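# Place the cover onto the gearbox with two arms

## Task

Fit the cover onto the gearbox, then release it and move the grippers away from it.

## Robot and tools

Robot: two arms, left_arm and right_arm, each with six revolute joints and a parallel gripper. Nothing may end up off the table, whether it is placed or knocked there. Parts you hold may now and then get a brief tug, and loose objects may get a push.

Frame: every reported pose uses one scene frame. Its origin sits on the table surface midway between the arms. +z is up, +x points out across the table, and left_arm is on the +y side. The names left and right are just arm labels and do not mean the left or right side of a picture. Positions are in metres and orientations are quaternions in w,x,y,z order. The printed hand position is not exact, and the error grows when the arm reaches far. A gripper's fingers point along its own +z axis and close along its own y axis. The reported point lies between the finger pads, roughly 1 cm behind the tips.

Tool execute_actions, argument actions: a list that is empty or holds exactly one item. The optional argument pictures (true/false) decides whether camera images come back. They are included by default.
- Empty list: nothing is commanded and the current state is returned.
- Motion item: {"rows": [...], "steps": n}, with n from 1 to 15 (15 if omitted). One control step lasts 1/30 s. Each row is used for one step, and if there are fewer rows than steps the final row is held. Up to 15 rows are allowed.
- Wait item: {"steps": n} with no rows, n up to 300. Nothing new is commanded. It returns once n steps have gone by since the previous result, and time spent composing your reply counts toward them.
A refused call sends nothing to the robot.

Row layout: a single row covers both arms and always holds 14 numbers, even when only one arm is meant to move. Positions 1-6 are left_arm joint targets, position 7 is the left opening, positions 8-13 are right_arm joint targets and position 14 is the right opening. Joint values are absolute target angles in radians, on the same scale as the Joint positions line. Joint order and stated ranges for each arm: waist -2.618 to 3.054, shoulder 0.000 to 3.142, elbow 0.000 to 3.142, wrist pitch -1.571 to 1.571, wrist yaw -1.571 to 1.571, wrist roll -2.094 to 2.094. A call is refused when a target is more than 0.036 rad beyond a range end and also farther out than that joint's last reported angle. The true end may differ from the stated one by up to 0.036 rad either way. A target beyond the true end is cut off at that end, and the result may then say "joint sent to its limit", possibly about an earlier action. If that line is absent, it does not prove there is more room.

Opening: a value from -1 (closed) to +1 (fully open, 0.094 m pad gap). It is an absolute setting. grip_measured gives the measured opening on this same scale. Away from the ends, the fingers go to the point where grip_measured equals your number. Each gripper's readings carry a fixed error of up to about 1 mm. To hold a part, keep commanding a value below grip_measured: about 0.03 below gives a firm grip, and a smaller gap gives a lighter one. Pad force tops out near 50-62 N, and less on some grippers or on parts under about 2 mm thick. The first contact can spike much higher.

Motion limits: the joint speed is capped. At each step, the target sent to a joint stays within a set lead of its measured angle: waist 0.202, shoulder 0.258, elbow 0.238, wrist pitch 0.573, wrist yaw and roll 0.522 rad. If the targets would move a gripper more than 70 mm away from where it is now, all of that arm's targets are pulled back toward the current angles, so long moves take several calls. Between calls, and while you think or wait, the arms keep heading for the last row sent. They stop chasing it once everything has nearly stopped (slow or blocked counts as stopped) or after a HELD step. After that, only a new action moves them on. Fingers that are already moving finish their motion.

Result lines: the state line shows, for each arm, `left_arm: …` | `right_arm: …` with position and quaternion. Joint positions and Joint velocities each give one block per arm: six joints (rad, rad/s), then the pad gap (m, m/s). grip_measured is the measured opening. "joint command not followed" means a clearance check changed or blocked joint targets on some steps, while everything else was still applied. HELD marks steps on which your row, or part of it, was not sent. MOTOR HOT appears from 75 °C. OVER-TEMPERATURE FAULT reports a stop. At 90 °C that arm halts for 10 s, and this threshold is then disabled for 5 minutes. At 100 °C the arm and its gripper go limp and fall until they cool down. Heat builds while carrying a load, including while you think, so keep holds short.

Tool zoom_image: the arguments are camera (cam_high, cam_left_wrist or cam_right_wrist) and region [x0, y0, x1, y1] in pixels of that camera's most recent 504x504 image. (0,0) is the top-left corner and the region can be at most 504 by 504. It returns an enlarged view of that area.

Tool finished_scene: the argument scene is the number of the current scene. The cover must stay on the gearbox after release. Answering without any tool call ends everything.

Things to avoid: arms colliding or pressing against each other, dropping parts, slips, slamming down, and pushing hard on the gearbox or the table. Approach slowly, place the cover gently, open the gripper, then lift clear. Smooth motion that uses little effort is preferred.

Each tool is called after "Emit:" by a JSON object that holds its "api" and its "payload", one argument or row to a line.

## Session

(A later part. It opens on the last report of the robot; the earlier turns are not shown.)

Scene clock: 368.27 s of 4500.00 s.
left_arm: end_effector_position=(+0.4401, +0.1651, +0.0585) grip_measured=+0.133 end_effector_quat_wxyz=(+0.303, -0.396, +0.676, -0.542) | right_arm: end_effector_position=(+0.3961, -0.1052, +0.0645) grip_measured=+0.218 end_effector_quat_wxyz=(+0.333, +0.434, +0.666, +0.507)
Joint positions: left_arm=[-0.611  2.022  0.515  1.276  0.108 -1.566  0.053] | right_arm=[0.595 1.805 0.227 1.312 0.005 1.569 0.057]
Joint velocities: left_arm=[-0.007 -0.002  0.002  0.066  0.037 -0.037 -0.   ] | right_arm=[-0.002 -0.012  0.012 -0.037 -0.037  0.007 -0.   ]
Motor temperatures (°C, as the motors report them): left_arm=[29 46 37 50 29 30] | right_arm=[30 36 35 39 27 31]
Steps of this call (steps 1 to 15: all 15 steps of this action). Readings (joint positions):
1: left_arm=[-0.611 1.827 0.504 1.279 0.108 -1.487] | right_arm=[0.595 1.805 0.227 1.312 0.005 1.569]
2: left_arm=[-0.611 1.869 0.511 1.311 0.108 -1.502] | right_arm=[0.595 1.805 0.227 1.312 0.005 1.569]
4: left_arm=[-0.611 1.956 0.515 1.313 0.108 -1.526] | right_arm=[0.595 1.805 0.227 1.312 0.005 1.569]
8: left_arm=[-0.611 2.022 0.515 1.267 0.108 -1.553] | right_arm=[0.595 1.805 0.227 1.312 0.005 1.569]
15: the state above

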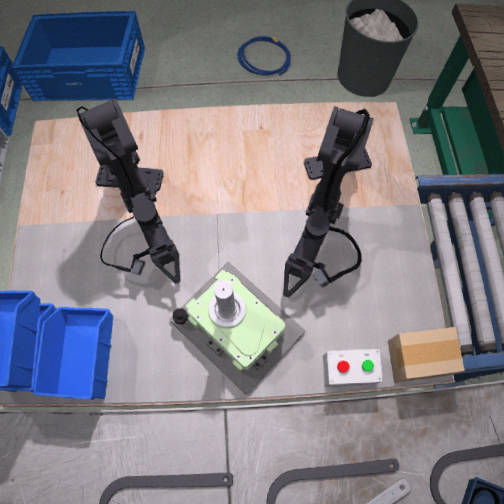

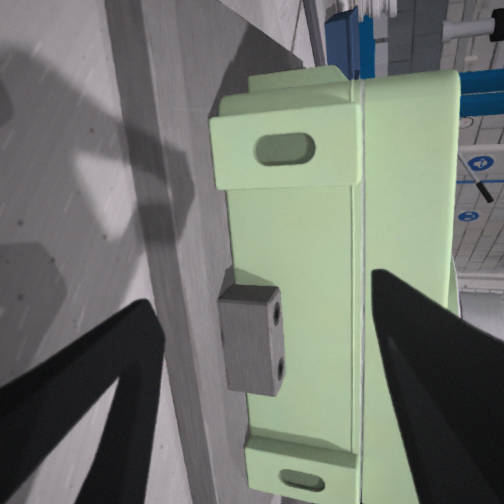

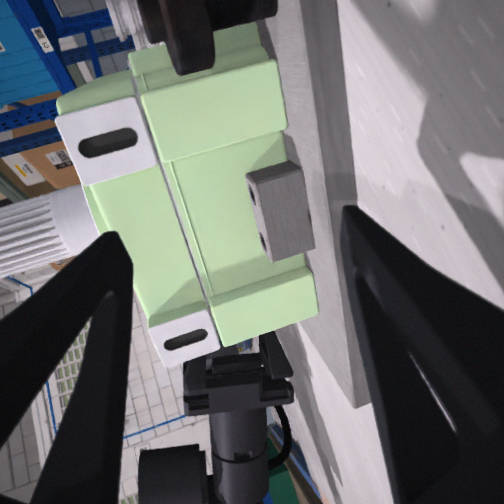

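Emit:
{"api": "execute_actions", "payload": {
  "actions": [
    {"rows":[[-0.62,1.8,0.5,1.57,0.175,0.05,1,0.3,1.75,0.45,1.57,0,0,-1]],"steps":15}
  ],
  "pictures": false
}}

Emit:
{"api": "execute_actions", "payload": {
  "actions": [
    {"rows":[[-0.8,1.85,0.55,1.57,0.175,0.05,1,0.6,1.8,0.57,1.57,0,0,-1]],"steps":15}
  ],
  "pictures": false
}}

Emit:
{"api": "execute_actions", "payload": {
  "actions": [
    {"rows":[[-0.8,1.92,0.65,1.57,0.175,0.05,1,0.6,1.83,0.62,1.57,0,0,-1],[-0.8,1.99,0.75,1.57,0.175,0.05,1,0.6,1.87,0.68,1.57,0,0,-1],[-0.8,2.06,0.85,1.57,0.175,0.05,1,0.6,1.91,0.74,1.57,0,0,-1],[-0.8,2.13,0.95,1.57,0.175,0.05,1,0.6,1.95,0.8,1.57,0,0,-1],[-0.8,2.2,1.05,1.57,0.175,0.05,1,0.6,2.0,0.86,1.57,0,0,-1],[-0.8,2.27,1.13,1.57,0.175,0.05,1,0.6,2.05,0.87,1.57,0,0,-1],[-0.8,2.3,1.13,1.57,0.175,0.05,1,0.6,2.1,0.87,1.57,0,0,-1],[-0.8,2.33,1.13,1.57,0.175,0.05,1,0.6,2.15,0.87,1.57,0,0,-1]],"steps":15}
  ]
}}

Emit:
{"api": "execute_actions", "payload": {
  "actions": [
    {"rows":[[-0.8,2.345,1.13,1.57,0.175,0.05,1,0.6,2.17,0.87,1.57,0,0,-1],[-0.8,2.36,1.13,1.57,0.175,0.05,1,0.6,2.19,0.87,1.57,0,0,-1],[-0.8,2.375,1.13,1.57,0.175,0.05,1,0.6,2.21,0.87,1.57,0,0,-1],[-0.8,2.39,1.13,1.57,0.175,0.05,1,0.6,2.23,0.87,1.57,0,0,-1],[-0.8,2.4,1.13,1.57,0.175,0.05,1,0.6,2.25,0.87,1.57,0,0,-1],[-0.8,2.41,1.13,1.57,0.175,0.05,1,0.6,2.27,0.87,1.57,0,0,-1],[-0.8,2.42,1.13,1.57,0.175,0.05,1,0.6,2.29,0.87,1.57,0,0,-1],[-0.8,2.44,1.13,1.57,0.175,0.05,1,0.6,2.31,0.87,1.57,0,0,-1]],"steps":15}
  ]
}}

Scene clock: 370.97 s of 4500.00 s.
left_arm: end_effector_position=(+0.4288, +0.1592, +0.2181) grip_measured=+1.000 end_effector_quat_wxyz=(+0.719, +0.101, +0.605, -0.326) | right_arm: end_effector_position=(+0.4755, -0.2064, +0.2032) grip_measured=-0.978 end_effector_quat_wxyz=(+0.750, +0.087, +0.625, +0.197)
Joint positions: left_arm=[-0.611  1.8    0.508  1.545  0.164 -0.303  0.094] | right_arm=[0.3   1.766 0.427 1.543 0.003 0.394 0.001]
Joint velocities: left_arm=[-0.027 -0.007 -0.007 -0.007  0.051  2.337  0.   ] | right_arm=[-0.002  0.032  0.012  0.095  0.037 -2.659 -0.001]
Motor temperatures (°C, as the motors report them): left_arm=[29 46 37 50 29 30] | right_arm=[30 36 35 39 27 31]
Steps of this call (steps 1 to 15: the robot went on to your last target; steps 16 to 66: nothing new was sent; steps 67 to 81: all 15 steps of this action). Readings (joint positions):
67: left_arm=[-0.611 2.013 0.513 1.280 0.111 -1.527] | right_arm=[0.583 1.805 0.235 1.316 -0.003 1.532]
68: left_arm=[-0.611 1.992 0.509 1.287 0.117 -1.472] | right_arm=[0.555 1.805 0.253 1.321 -0.006 1.485]
70: left_arm=[-0.611 1.933 0.508 1.329 0.129 -1.348] | right_arm=[0.484 1.805 0.305 1.358 -0.008 1.383]
74: left_arm=[-0.611 1.821 0.508 1.467 0.150 -0.980] | right_arm=[0.342 1.793 0.394 1.444 -0.004 1.080]
81: the state above

Scene clock: 371.47 s of 4500.00 s.
left_arm: end_effector_position=(+0.3840, +0.0800, +0.2053) grip_measured=+1.000 end_effector_quat_wxyz=(+0.731, +0.265, +0.564, -0.279) | right_arm: end_effector_position=(+0.4576, -0.0694, +0.2378) grip_measured=-0.978 end_effector_quat_wxyz=(+0.786, -0.122, +0.578, +0.182)
Joint positions: left_arm=[-0.809  1.85   0.525  1.555  0.181  0.032  0.094] | right_arm=[ 0.608  1.793  0.546  1.554 -0.006  0.021  0.001]
Joint velocities: left_arm=[-0.002  0.002  0.002  0.007  0.051  0.066  0.   ] | right_arm=[-0.012 -0.012  0.002 -0.081  0.022 -0.11  -0.   ]
Motor temperatures (°C, as the motors report them): left_arm=[29 46 37 50 29 30] | right_arm=[30 36 35 39 27 31]
Steps of this call (steps 1 to 15: all 15 steps of this action). Readings (joint positions):
1: left_arm=[-0.632 1.805 0.510 1.550 0.150 -0.236] | right_arm=[0.320 1.769 0.437 1.544 0.016 0.327]
2: left_arm=[-0.675 1.816 0.516 1.555 0.144 -0.181] | right_arm=[0.363 1.779 0.462 1.544 0.023 0.275]
4: left_arm=[-0.768 1.837 0.525 1.555 0.160 -0.099] | right_arm=[0.479 1.792 0.513 1.544 0.021 0.189]
8: left_arm=[-0.810 1.850 0.525 1.555 0.181 -0.013] | right_arm=[0.613 1.793 0.546 1.553 -0.008 0.079]
15: the state above

Scene clock: 371.97 s of 4500.00 s.
left_arm: end_effector_position=(+0.4869, +0.0110, +0.1709) grip_measured=+1.000 end_effector_quat_wxyz=(+0.760, +0.254, +0.530, -0.277) | right_arm: end_effector_position=(+0.5326, -0.0361, +0.1693) grip_measured=-0.978 end_effector_quat_wxyz=(+0.763, -0.133, +0.609, +0.170)
Joint positions: left_arm=[-0.805  2.348  1.101  1.565  0.172  0.041  0.094] | right_arm=[ 0.606  2.175  0.859  1.542 -0.005  0.006  0.001]
Joint velocities: left_arm=[-0.007 -0.002 -0.017 -0.037  0.007  0.051  0.   ] | right_arm=[-0.042  0.007 -0.002  0.066  0.066 -0.022 -0.001]
Motor temperatures (°C, as the motors report them): left_arm=[29 46 37 50 29 30] | right_arm=[30 36 35 39 27 31]
Steps of this call (steps 1 to 15: all 15 steps of this action). Readings (joint positions):
1: left_arm=[-0.809 1.859 0.538 1.557 0.181 0.035] | right_arm=[0.608 1.797 0.551 1.555 -0.006 0.018]
2: left_arm=[-0.809 1.889 0.582 1.562 0.181 0.037] | right_arm=[0.608 1.811 0.572 1.557 -0.006 0.015]
4: left_arm=[-0.809 1.997 0.739 1.573 0.181 0.040] | right_arm=[0.608 1.873 0.666 1.561 -0.006 0.012]
8: left_arm=[-0.809 2.253 1.057 1.577 0.180 0.042] | right_arm=[0.608 2.038 0.850 1.577 -0.006 0.008]
15: the state above

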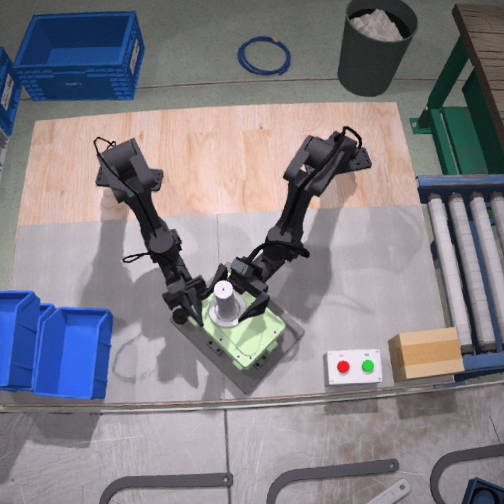

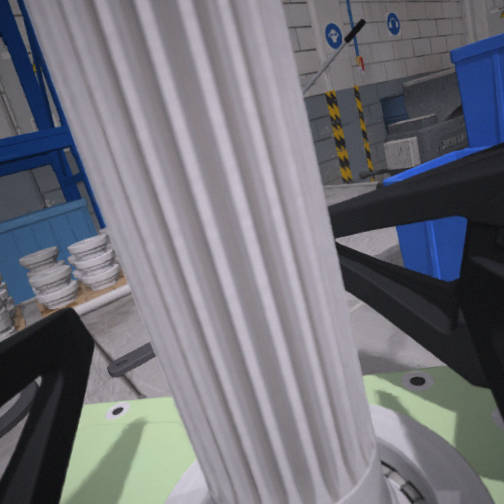

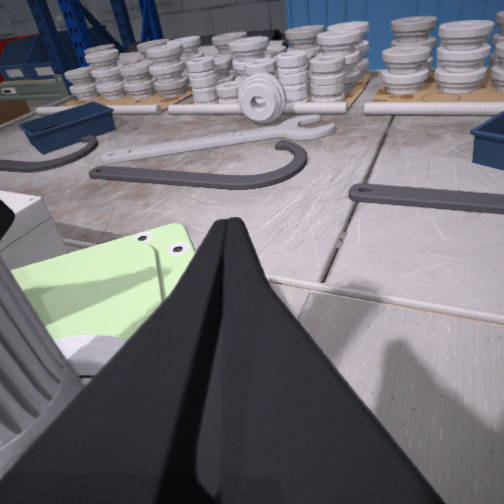

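Scene clock: 372.47 s of 4500.00 s.
left_arm: end_effector_position=(+0.4888, +0.0098, +0.1691) grip_measured=+1.000 end_effector_quat_wxyz=(+0.763, +0.248, +0.525, -0.284) | right_arm: end_effector_position=(+0.5331, -0.0361, +0.1548) grip_measured=-0.978 end_effector_quat_wxyz=(+0.760, -0.132, +0.613, +0.170)
Joint positions: left_arm=[-0.805  2.376  1.122  1.592  0.172  0.025  0.094] | right_arm=[ 0.606  2.222  0.861  1.577 -0.004  0.008  0.001]
Joint velocities: left_arm=[ 0.002  0.012  0.002 -0.007 -0.022  0.037  0.   ] | right_arm=[-0.002 -0.007  0.007  0.022 -0.022  0.066 -0.   ]
Motor temperatures (°C, as the motors report them): left_arm=[29 46 37 50 29 30] | right_arm=[30 36 35 39 27 31]
Steps of this call (steps 1 to 15: all 15 steps of this action). Readings (joint positions):
1: left_arm=[-0.805 2.348 1.101 1.565 0.172 0.041] | right_arm=[0.606 2.175 0.859 1.546 -0.005 0.006]
2: left_arm=[-0.805 2.348 1.101 1.565 0.172 0.041] | right_arm=[0.606 2.175 0.859 1.550 -0.005 0.006]
4: left_arm=[-0.805 2.353 1.102 1.574 0.172 0.042] | right_arm=[0.606 2.186 0.859 1.559 -0.005 0.006]
8: left_arm=[-0.805 2.372 1.116 1.592 0.172 0.032] | right_arm=[0.606 2.222 0.861 1.577 -0.004 0.008]
15: the state above

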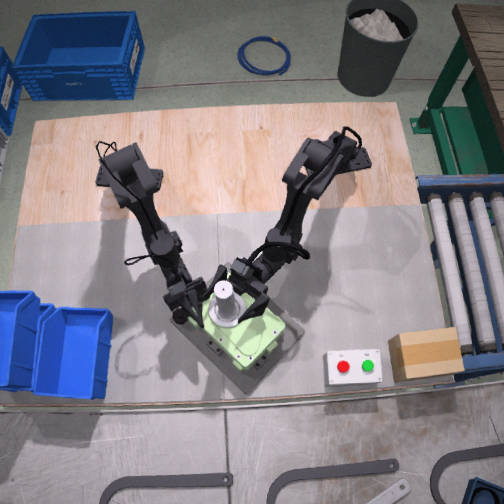

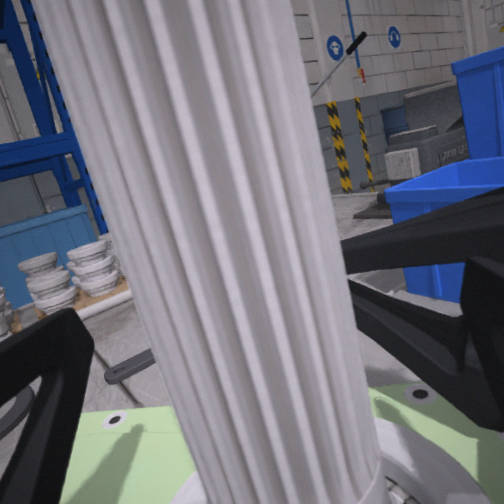

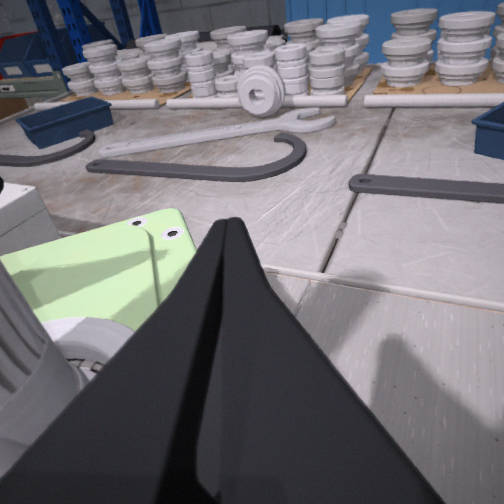

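A bit firmer, then retreat.

Emit:
{"api": "execute_actions", "payload": {
  "actions": [
    {"rows":[[-0.8,2.46,1.12,1.57,0.175,0.05,1,0.6,2.34,0.86,1.57,0,0,-1],[-0.8,2.48,1.12,1.57,0.175,0.05,1,0.6,2.37,0.86,1.57,0,0,-1],[-0.8,2.5,1.12,1.57,0.175,0.05,1,0.6,2.4,0.86,1.57,0,0,-1]],"steps":12}
  ],
  "pictures": false
}}

Emit:
{"api": "execute_actions", "payload": {
  "actions": [
    {"rows":[[-0.8,2.36,1.12,1.57,0.175,0.05,1,0.6,2.2,0.86,1.57,0,0,-1],[-0.8,2.3,1.12,1.57,0.175,0.05,1,0.6,2.12,0.86,1.57,0,0,-1],[-0.8,2.25,1.1,1.57,0.175,0.05,1,0.6,2.05,0.86,1.57,0,0,-1],[-0.8,2.2,1.05,1.57,0.175,0.05,1,0.6,2.0,0.84,1.57,0,0,-1],[-0.8,2.13,0.95,1.57,0.175,0.05,1,0.6,1.95,0.8,1.57,0,0,-1],[-0.8,2.06,0.85,1.57,0.175,0.05,1,0.6,1.91,0.74,1.57,0,0,-1],[-0.8,1.99,0.75,1.57,0.175,0.05,1,0.6,1.87,0.68,1.57,0,0,-1],[-0.8,1.92,0.65,1.57,0.175,0.05,1,0.6,1.83,0.6,1.57,0,0,-1],[-0.8,1.85,0.55,1.57,0.175,0.05,1,0.6,1.75,0.45,1.57,0,0,-1],[-0.8,1.75,0.45,1.57,0.175,0.05,1,0.6,1.65,0.25,1.57,0,0.5,-1]],"steps":15}
  ],
  "pictures": false
}}

Emit:
{"api": "execute_actions", "payload": {
  "actions": [
    {"rows":[[-0.8,1.6,0.35,1.4,0.175,0.05,1,0.6,1.79,0.23,1.36,0,1.57,0.22]],"steps":15}
  ]
}}

Emit:
{"api": "zoom_image", "payload": {
  "camera": "cam_right_wrist",
  "region": [90,40,290,240]
}}

Scene clock: 374.07 s of 4500.00 s.
left_arm: end_effector_position=(+0.4901, +0.0108, +0.1658) grip_measured=+1.000 end_effector_quat_wxyz=(+0.759, +0.237, +0.532, -0.292) | right_arm: end_effector_position=(+0.5333, -0.0363, +0.1527) grip_measured=-0.978 end_effector_quat_wxyz=(+0.759, -0.129, +0.615, +0.173)
Joint positions: left_arm=[-0.805  2.382  1.122  1.592  0.163 -0.004  0.094] | right_arm=[ 0.606  2.226  0.861  1.578 -0.004  0.017  0.001]
Joint velocities: left_arm=[ 0.012  0.012 -0.012  0.037  0.037 -0.037  0.   ] | right_arm=[-0.017  0.022 -0.012 -0.037 -0.051 -0.066 -0.   ]
Motor temperatures (°C, as the motors report them): left_arm=[29 46 37 50 29 30] | right_arm=[30 36 35 39 27 31]
Steps of this call (steps 1 to 15: the robot went on to your last target; steps 16 to 36: nothing new was sent; steps 37 to 48: all 12 steps of this action). Readings (joint positions):
37: left_arm=[-0.805 2.377 1.122 1.592 0.172 0.024] | right_arm=[0.606 2.224 0.861 1.577 -0.004 0.009]
38: left_arm=[-0.805 2.378 1.122 1.592 0.172 0.022] | right_arm=[0.606 2.225 0.861 1.578 -0.004 0.010]
40: left_arm=[-0.805 2.380 1.122 1.592 0.169 0.013] | right_arm=[0.606 2.226 0.861 1.578 -0.004 0.013]
44: left_arm=[-0.805 2.381 1.122 1.592 0.164 0.001] | right_arm=[0.606 2.226 0.861 1.578 -0.004 0.016]
48: the state above

Scene clock: 374.57 s of 4500.00 s.
left_arm: end_effector_position=(+0.3676, +0.0955, +0.2424) grip_measured=+1.000 end_effector_quat_wxyz=(+0.762, +0.253, +0.527, -0.277) | right_arm: end_effector_position=(+0.4054, -0.0947, +0.2064) grip_measured=-0.978 end_effector_quat_wxyz=(+0.717, -0.022, +0.629, +0.300)
Joint positions: left_arm=[-0.805  1.735  0.471  1.59   0.171  0.042  0.094] | right_arm=[ 0.606  1.643  0.282  1.569 -0.004  0.362  0.001]
Joint velocities: left_arm=[-0.017  0.134 -0.183 -0.168  0.051  0.037  0.   ] | right_arm=[-0.007  0.159 -0.906 -0.242 -0.051  0.93  -0.   ]
Motor temperatures (°C, as the motors report them): left_arm=[29 46 37 50 29 30] | right_arm=[30 36 35 39 27 31]
Steps of this call (steps 1 to 15: all 15 steps of this action). Readings (joint positions):
1: left_arm=[-0.805 2.374 1.122 1.592 0.163 -0.001] | right_arm=[0.606 2.216 0.861 1.578 -0.004 0.017]
2: left_arm=[-0.805 2.368 1.122 1.587 0.164 0.008] | right_arm=[0.606 2.207 0.861 1.572 -0.004 0.014]
4: left_arm=[-0.805 2.329 1.104 1.560 0.166 0.021] | right_arm=[0.606 2.157 0.858 1.542 -0.004 0.012]
8: left_arm=[-0.805 2.071 0.839 1.542 0.166 0.035] | right_arm=[0.606 1.930 0.741 1.547 -0.004 0.008]
15: the state above

Scene clock: 375.07 s of 4500.00 s.
left_arm: end_effector_position=(+0.3519, +0.1066, +0.2065) grip_measured=+1.000 end_effector_quat_wxyz=(+0.712, +0.271, +0.591, -0.267) | right_arm: end_effector_position=(+0.4016, -0.0964, +0.0884) grip_measured=+0.218 end_effector_quat_wxyz=(+0.371, +0.382, +0.665, +0.523)
Joint positions: left_arm=[-0.805  1.619  0.361  1.416  0.171  0.044  0.094] | right_arm=[ 0.606  1.794  0.243  1.373 -0.004  1.475  0.057]
Joint velocities: left_arm=[-0.002  0.002  0.007 -0.081 -0.037  0.022  0.   ] | right_arm=[-0.007  0.002 -0.007 -0.022 -0.037  0.667 -0.   ]
Motor temperatures (°C, as the motors report them): left_arm=[29 46 37 50 29 30] | right_arm=[30 36 35 39 27 31]
Steps of this call (steps 1 to 15: all 15 steps of this action). Readings (joint positions):
1: left_arm=[-0.805 1.722 0.453 1.562 0.171 0.043] | right_arm=[0.606 1.660 0.261 1.556 -0.004 0.429]
2: left_arm=[-0.805 1.689 0.420 1.520 0.171 0.043] | right_arm=[0.606 1.691 0.256 1.535 -0.004 0.517]
4: left_arm=[-0.805 1.637 0.370 1.477 0.171 0.044] | right_arm=[0.606 1.757 0.254 1.471 -0.004 0.715]
8: left_arm=[-0.805 1.619 0.361 1.443 0.171 0.044] | right_arm=[0.606 1.794 0.243 1.383 -0.004 1.116]
15: the state above

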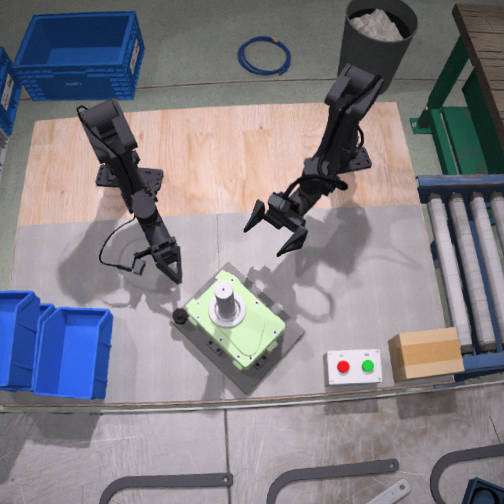

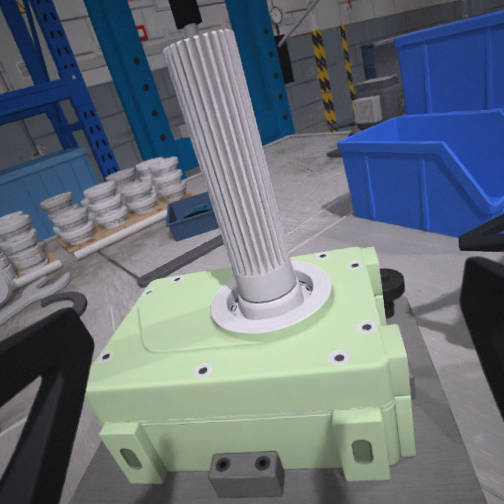

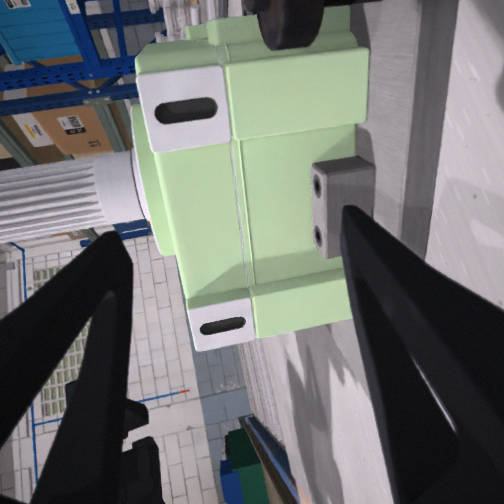

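Region (90, 40, 290, 240) of cam_right_wrist's 504x504 image, scaled by 2.520, with more detail than that image has.

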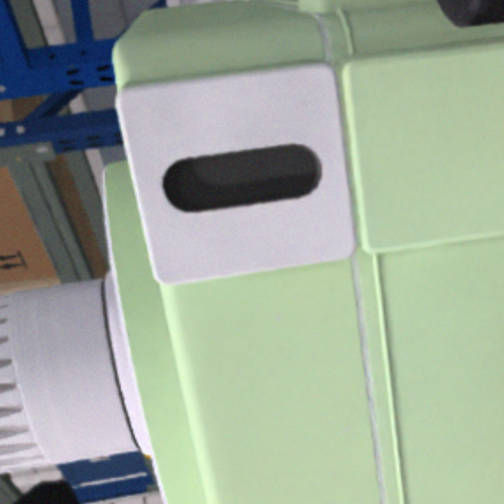

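Closed.

Emit:
{"api": "execute_actions", "payload": {
  "actions": [
    {"rows":[[-0.8,1.5,0.35,1.3,0.175,0.05,1,0.4,1.5,0.2,1.2,0,1.57,0.22]],"steps":15}
  ],
  "pictures": false
}}

Emit:
{"api": "finished_scene", "payload": {
  "scene": 2
}}

Scene clock: 375.97 s of 4500.00 s.
left_arm: end_effector_position=(+0.3465, +0.1104, +0.2221) grip_measured=+1.000 end_effector_quat_wxyz=(+0.713, +0.271, +0.589, -0.267) | right_arm: end_effector_position=(+0.4171, -0.1763, +0.1472) grip_measured=+0.218 end_effector_quat_wxyz=(+0.429, +0.457, +0.570, +0.532)
Joint positions: left_arm=[-0.805  1.512  0.359  1.315  0.171  0.044  0.094] | right_arm=[0.399 1.504 0.218 1.218 0.004 1.569 0.057]
Joint velocities: left_arm=[-0.017 -0.022 -0.012 -0.051 -0.066 -0.051  0.   ] | right_arm=[ 0.012 -0.007  0.002  0.007 -0.081 -0.007 -0.001]
Motor temperatures (°C, as the motors report them): left_arm=[29 46 36 50 29 30] | right_arm=[30 36 35 39 27 31]
Steps of this call (steps 1 to 12: the robot went on to your last target; steps 13 to 27: all 15 steps of this action). Readings (joint positions):
13: left_arm=[-0.805 1.605 0.361 1.391 0.171 0.044] | right_arm=[0.579 1.761 0.241 1.333 -0.021 1.564]
14: left_arm=[-0.805 1.580 0.359 1.361 0.171 0.044] | right_arm=[0.520 1.691 0.230 1.280 -0.025 1.566]
16: left_arm=[-0.805 1.536 0.359 1.342 0.171 0.044] | right_arm=[0.421 1.563 0.218 1.255 -0.004 1.567]
20: left_arm=[-0.805 1.512 0.359 1.339 0.171 0.044] | right_arm=[0.399 1.504 0.218 1.255 0.004 1.568]
27: the state above

The scene is finished: the task was done.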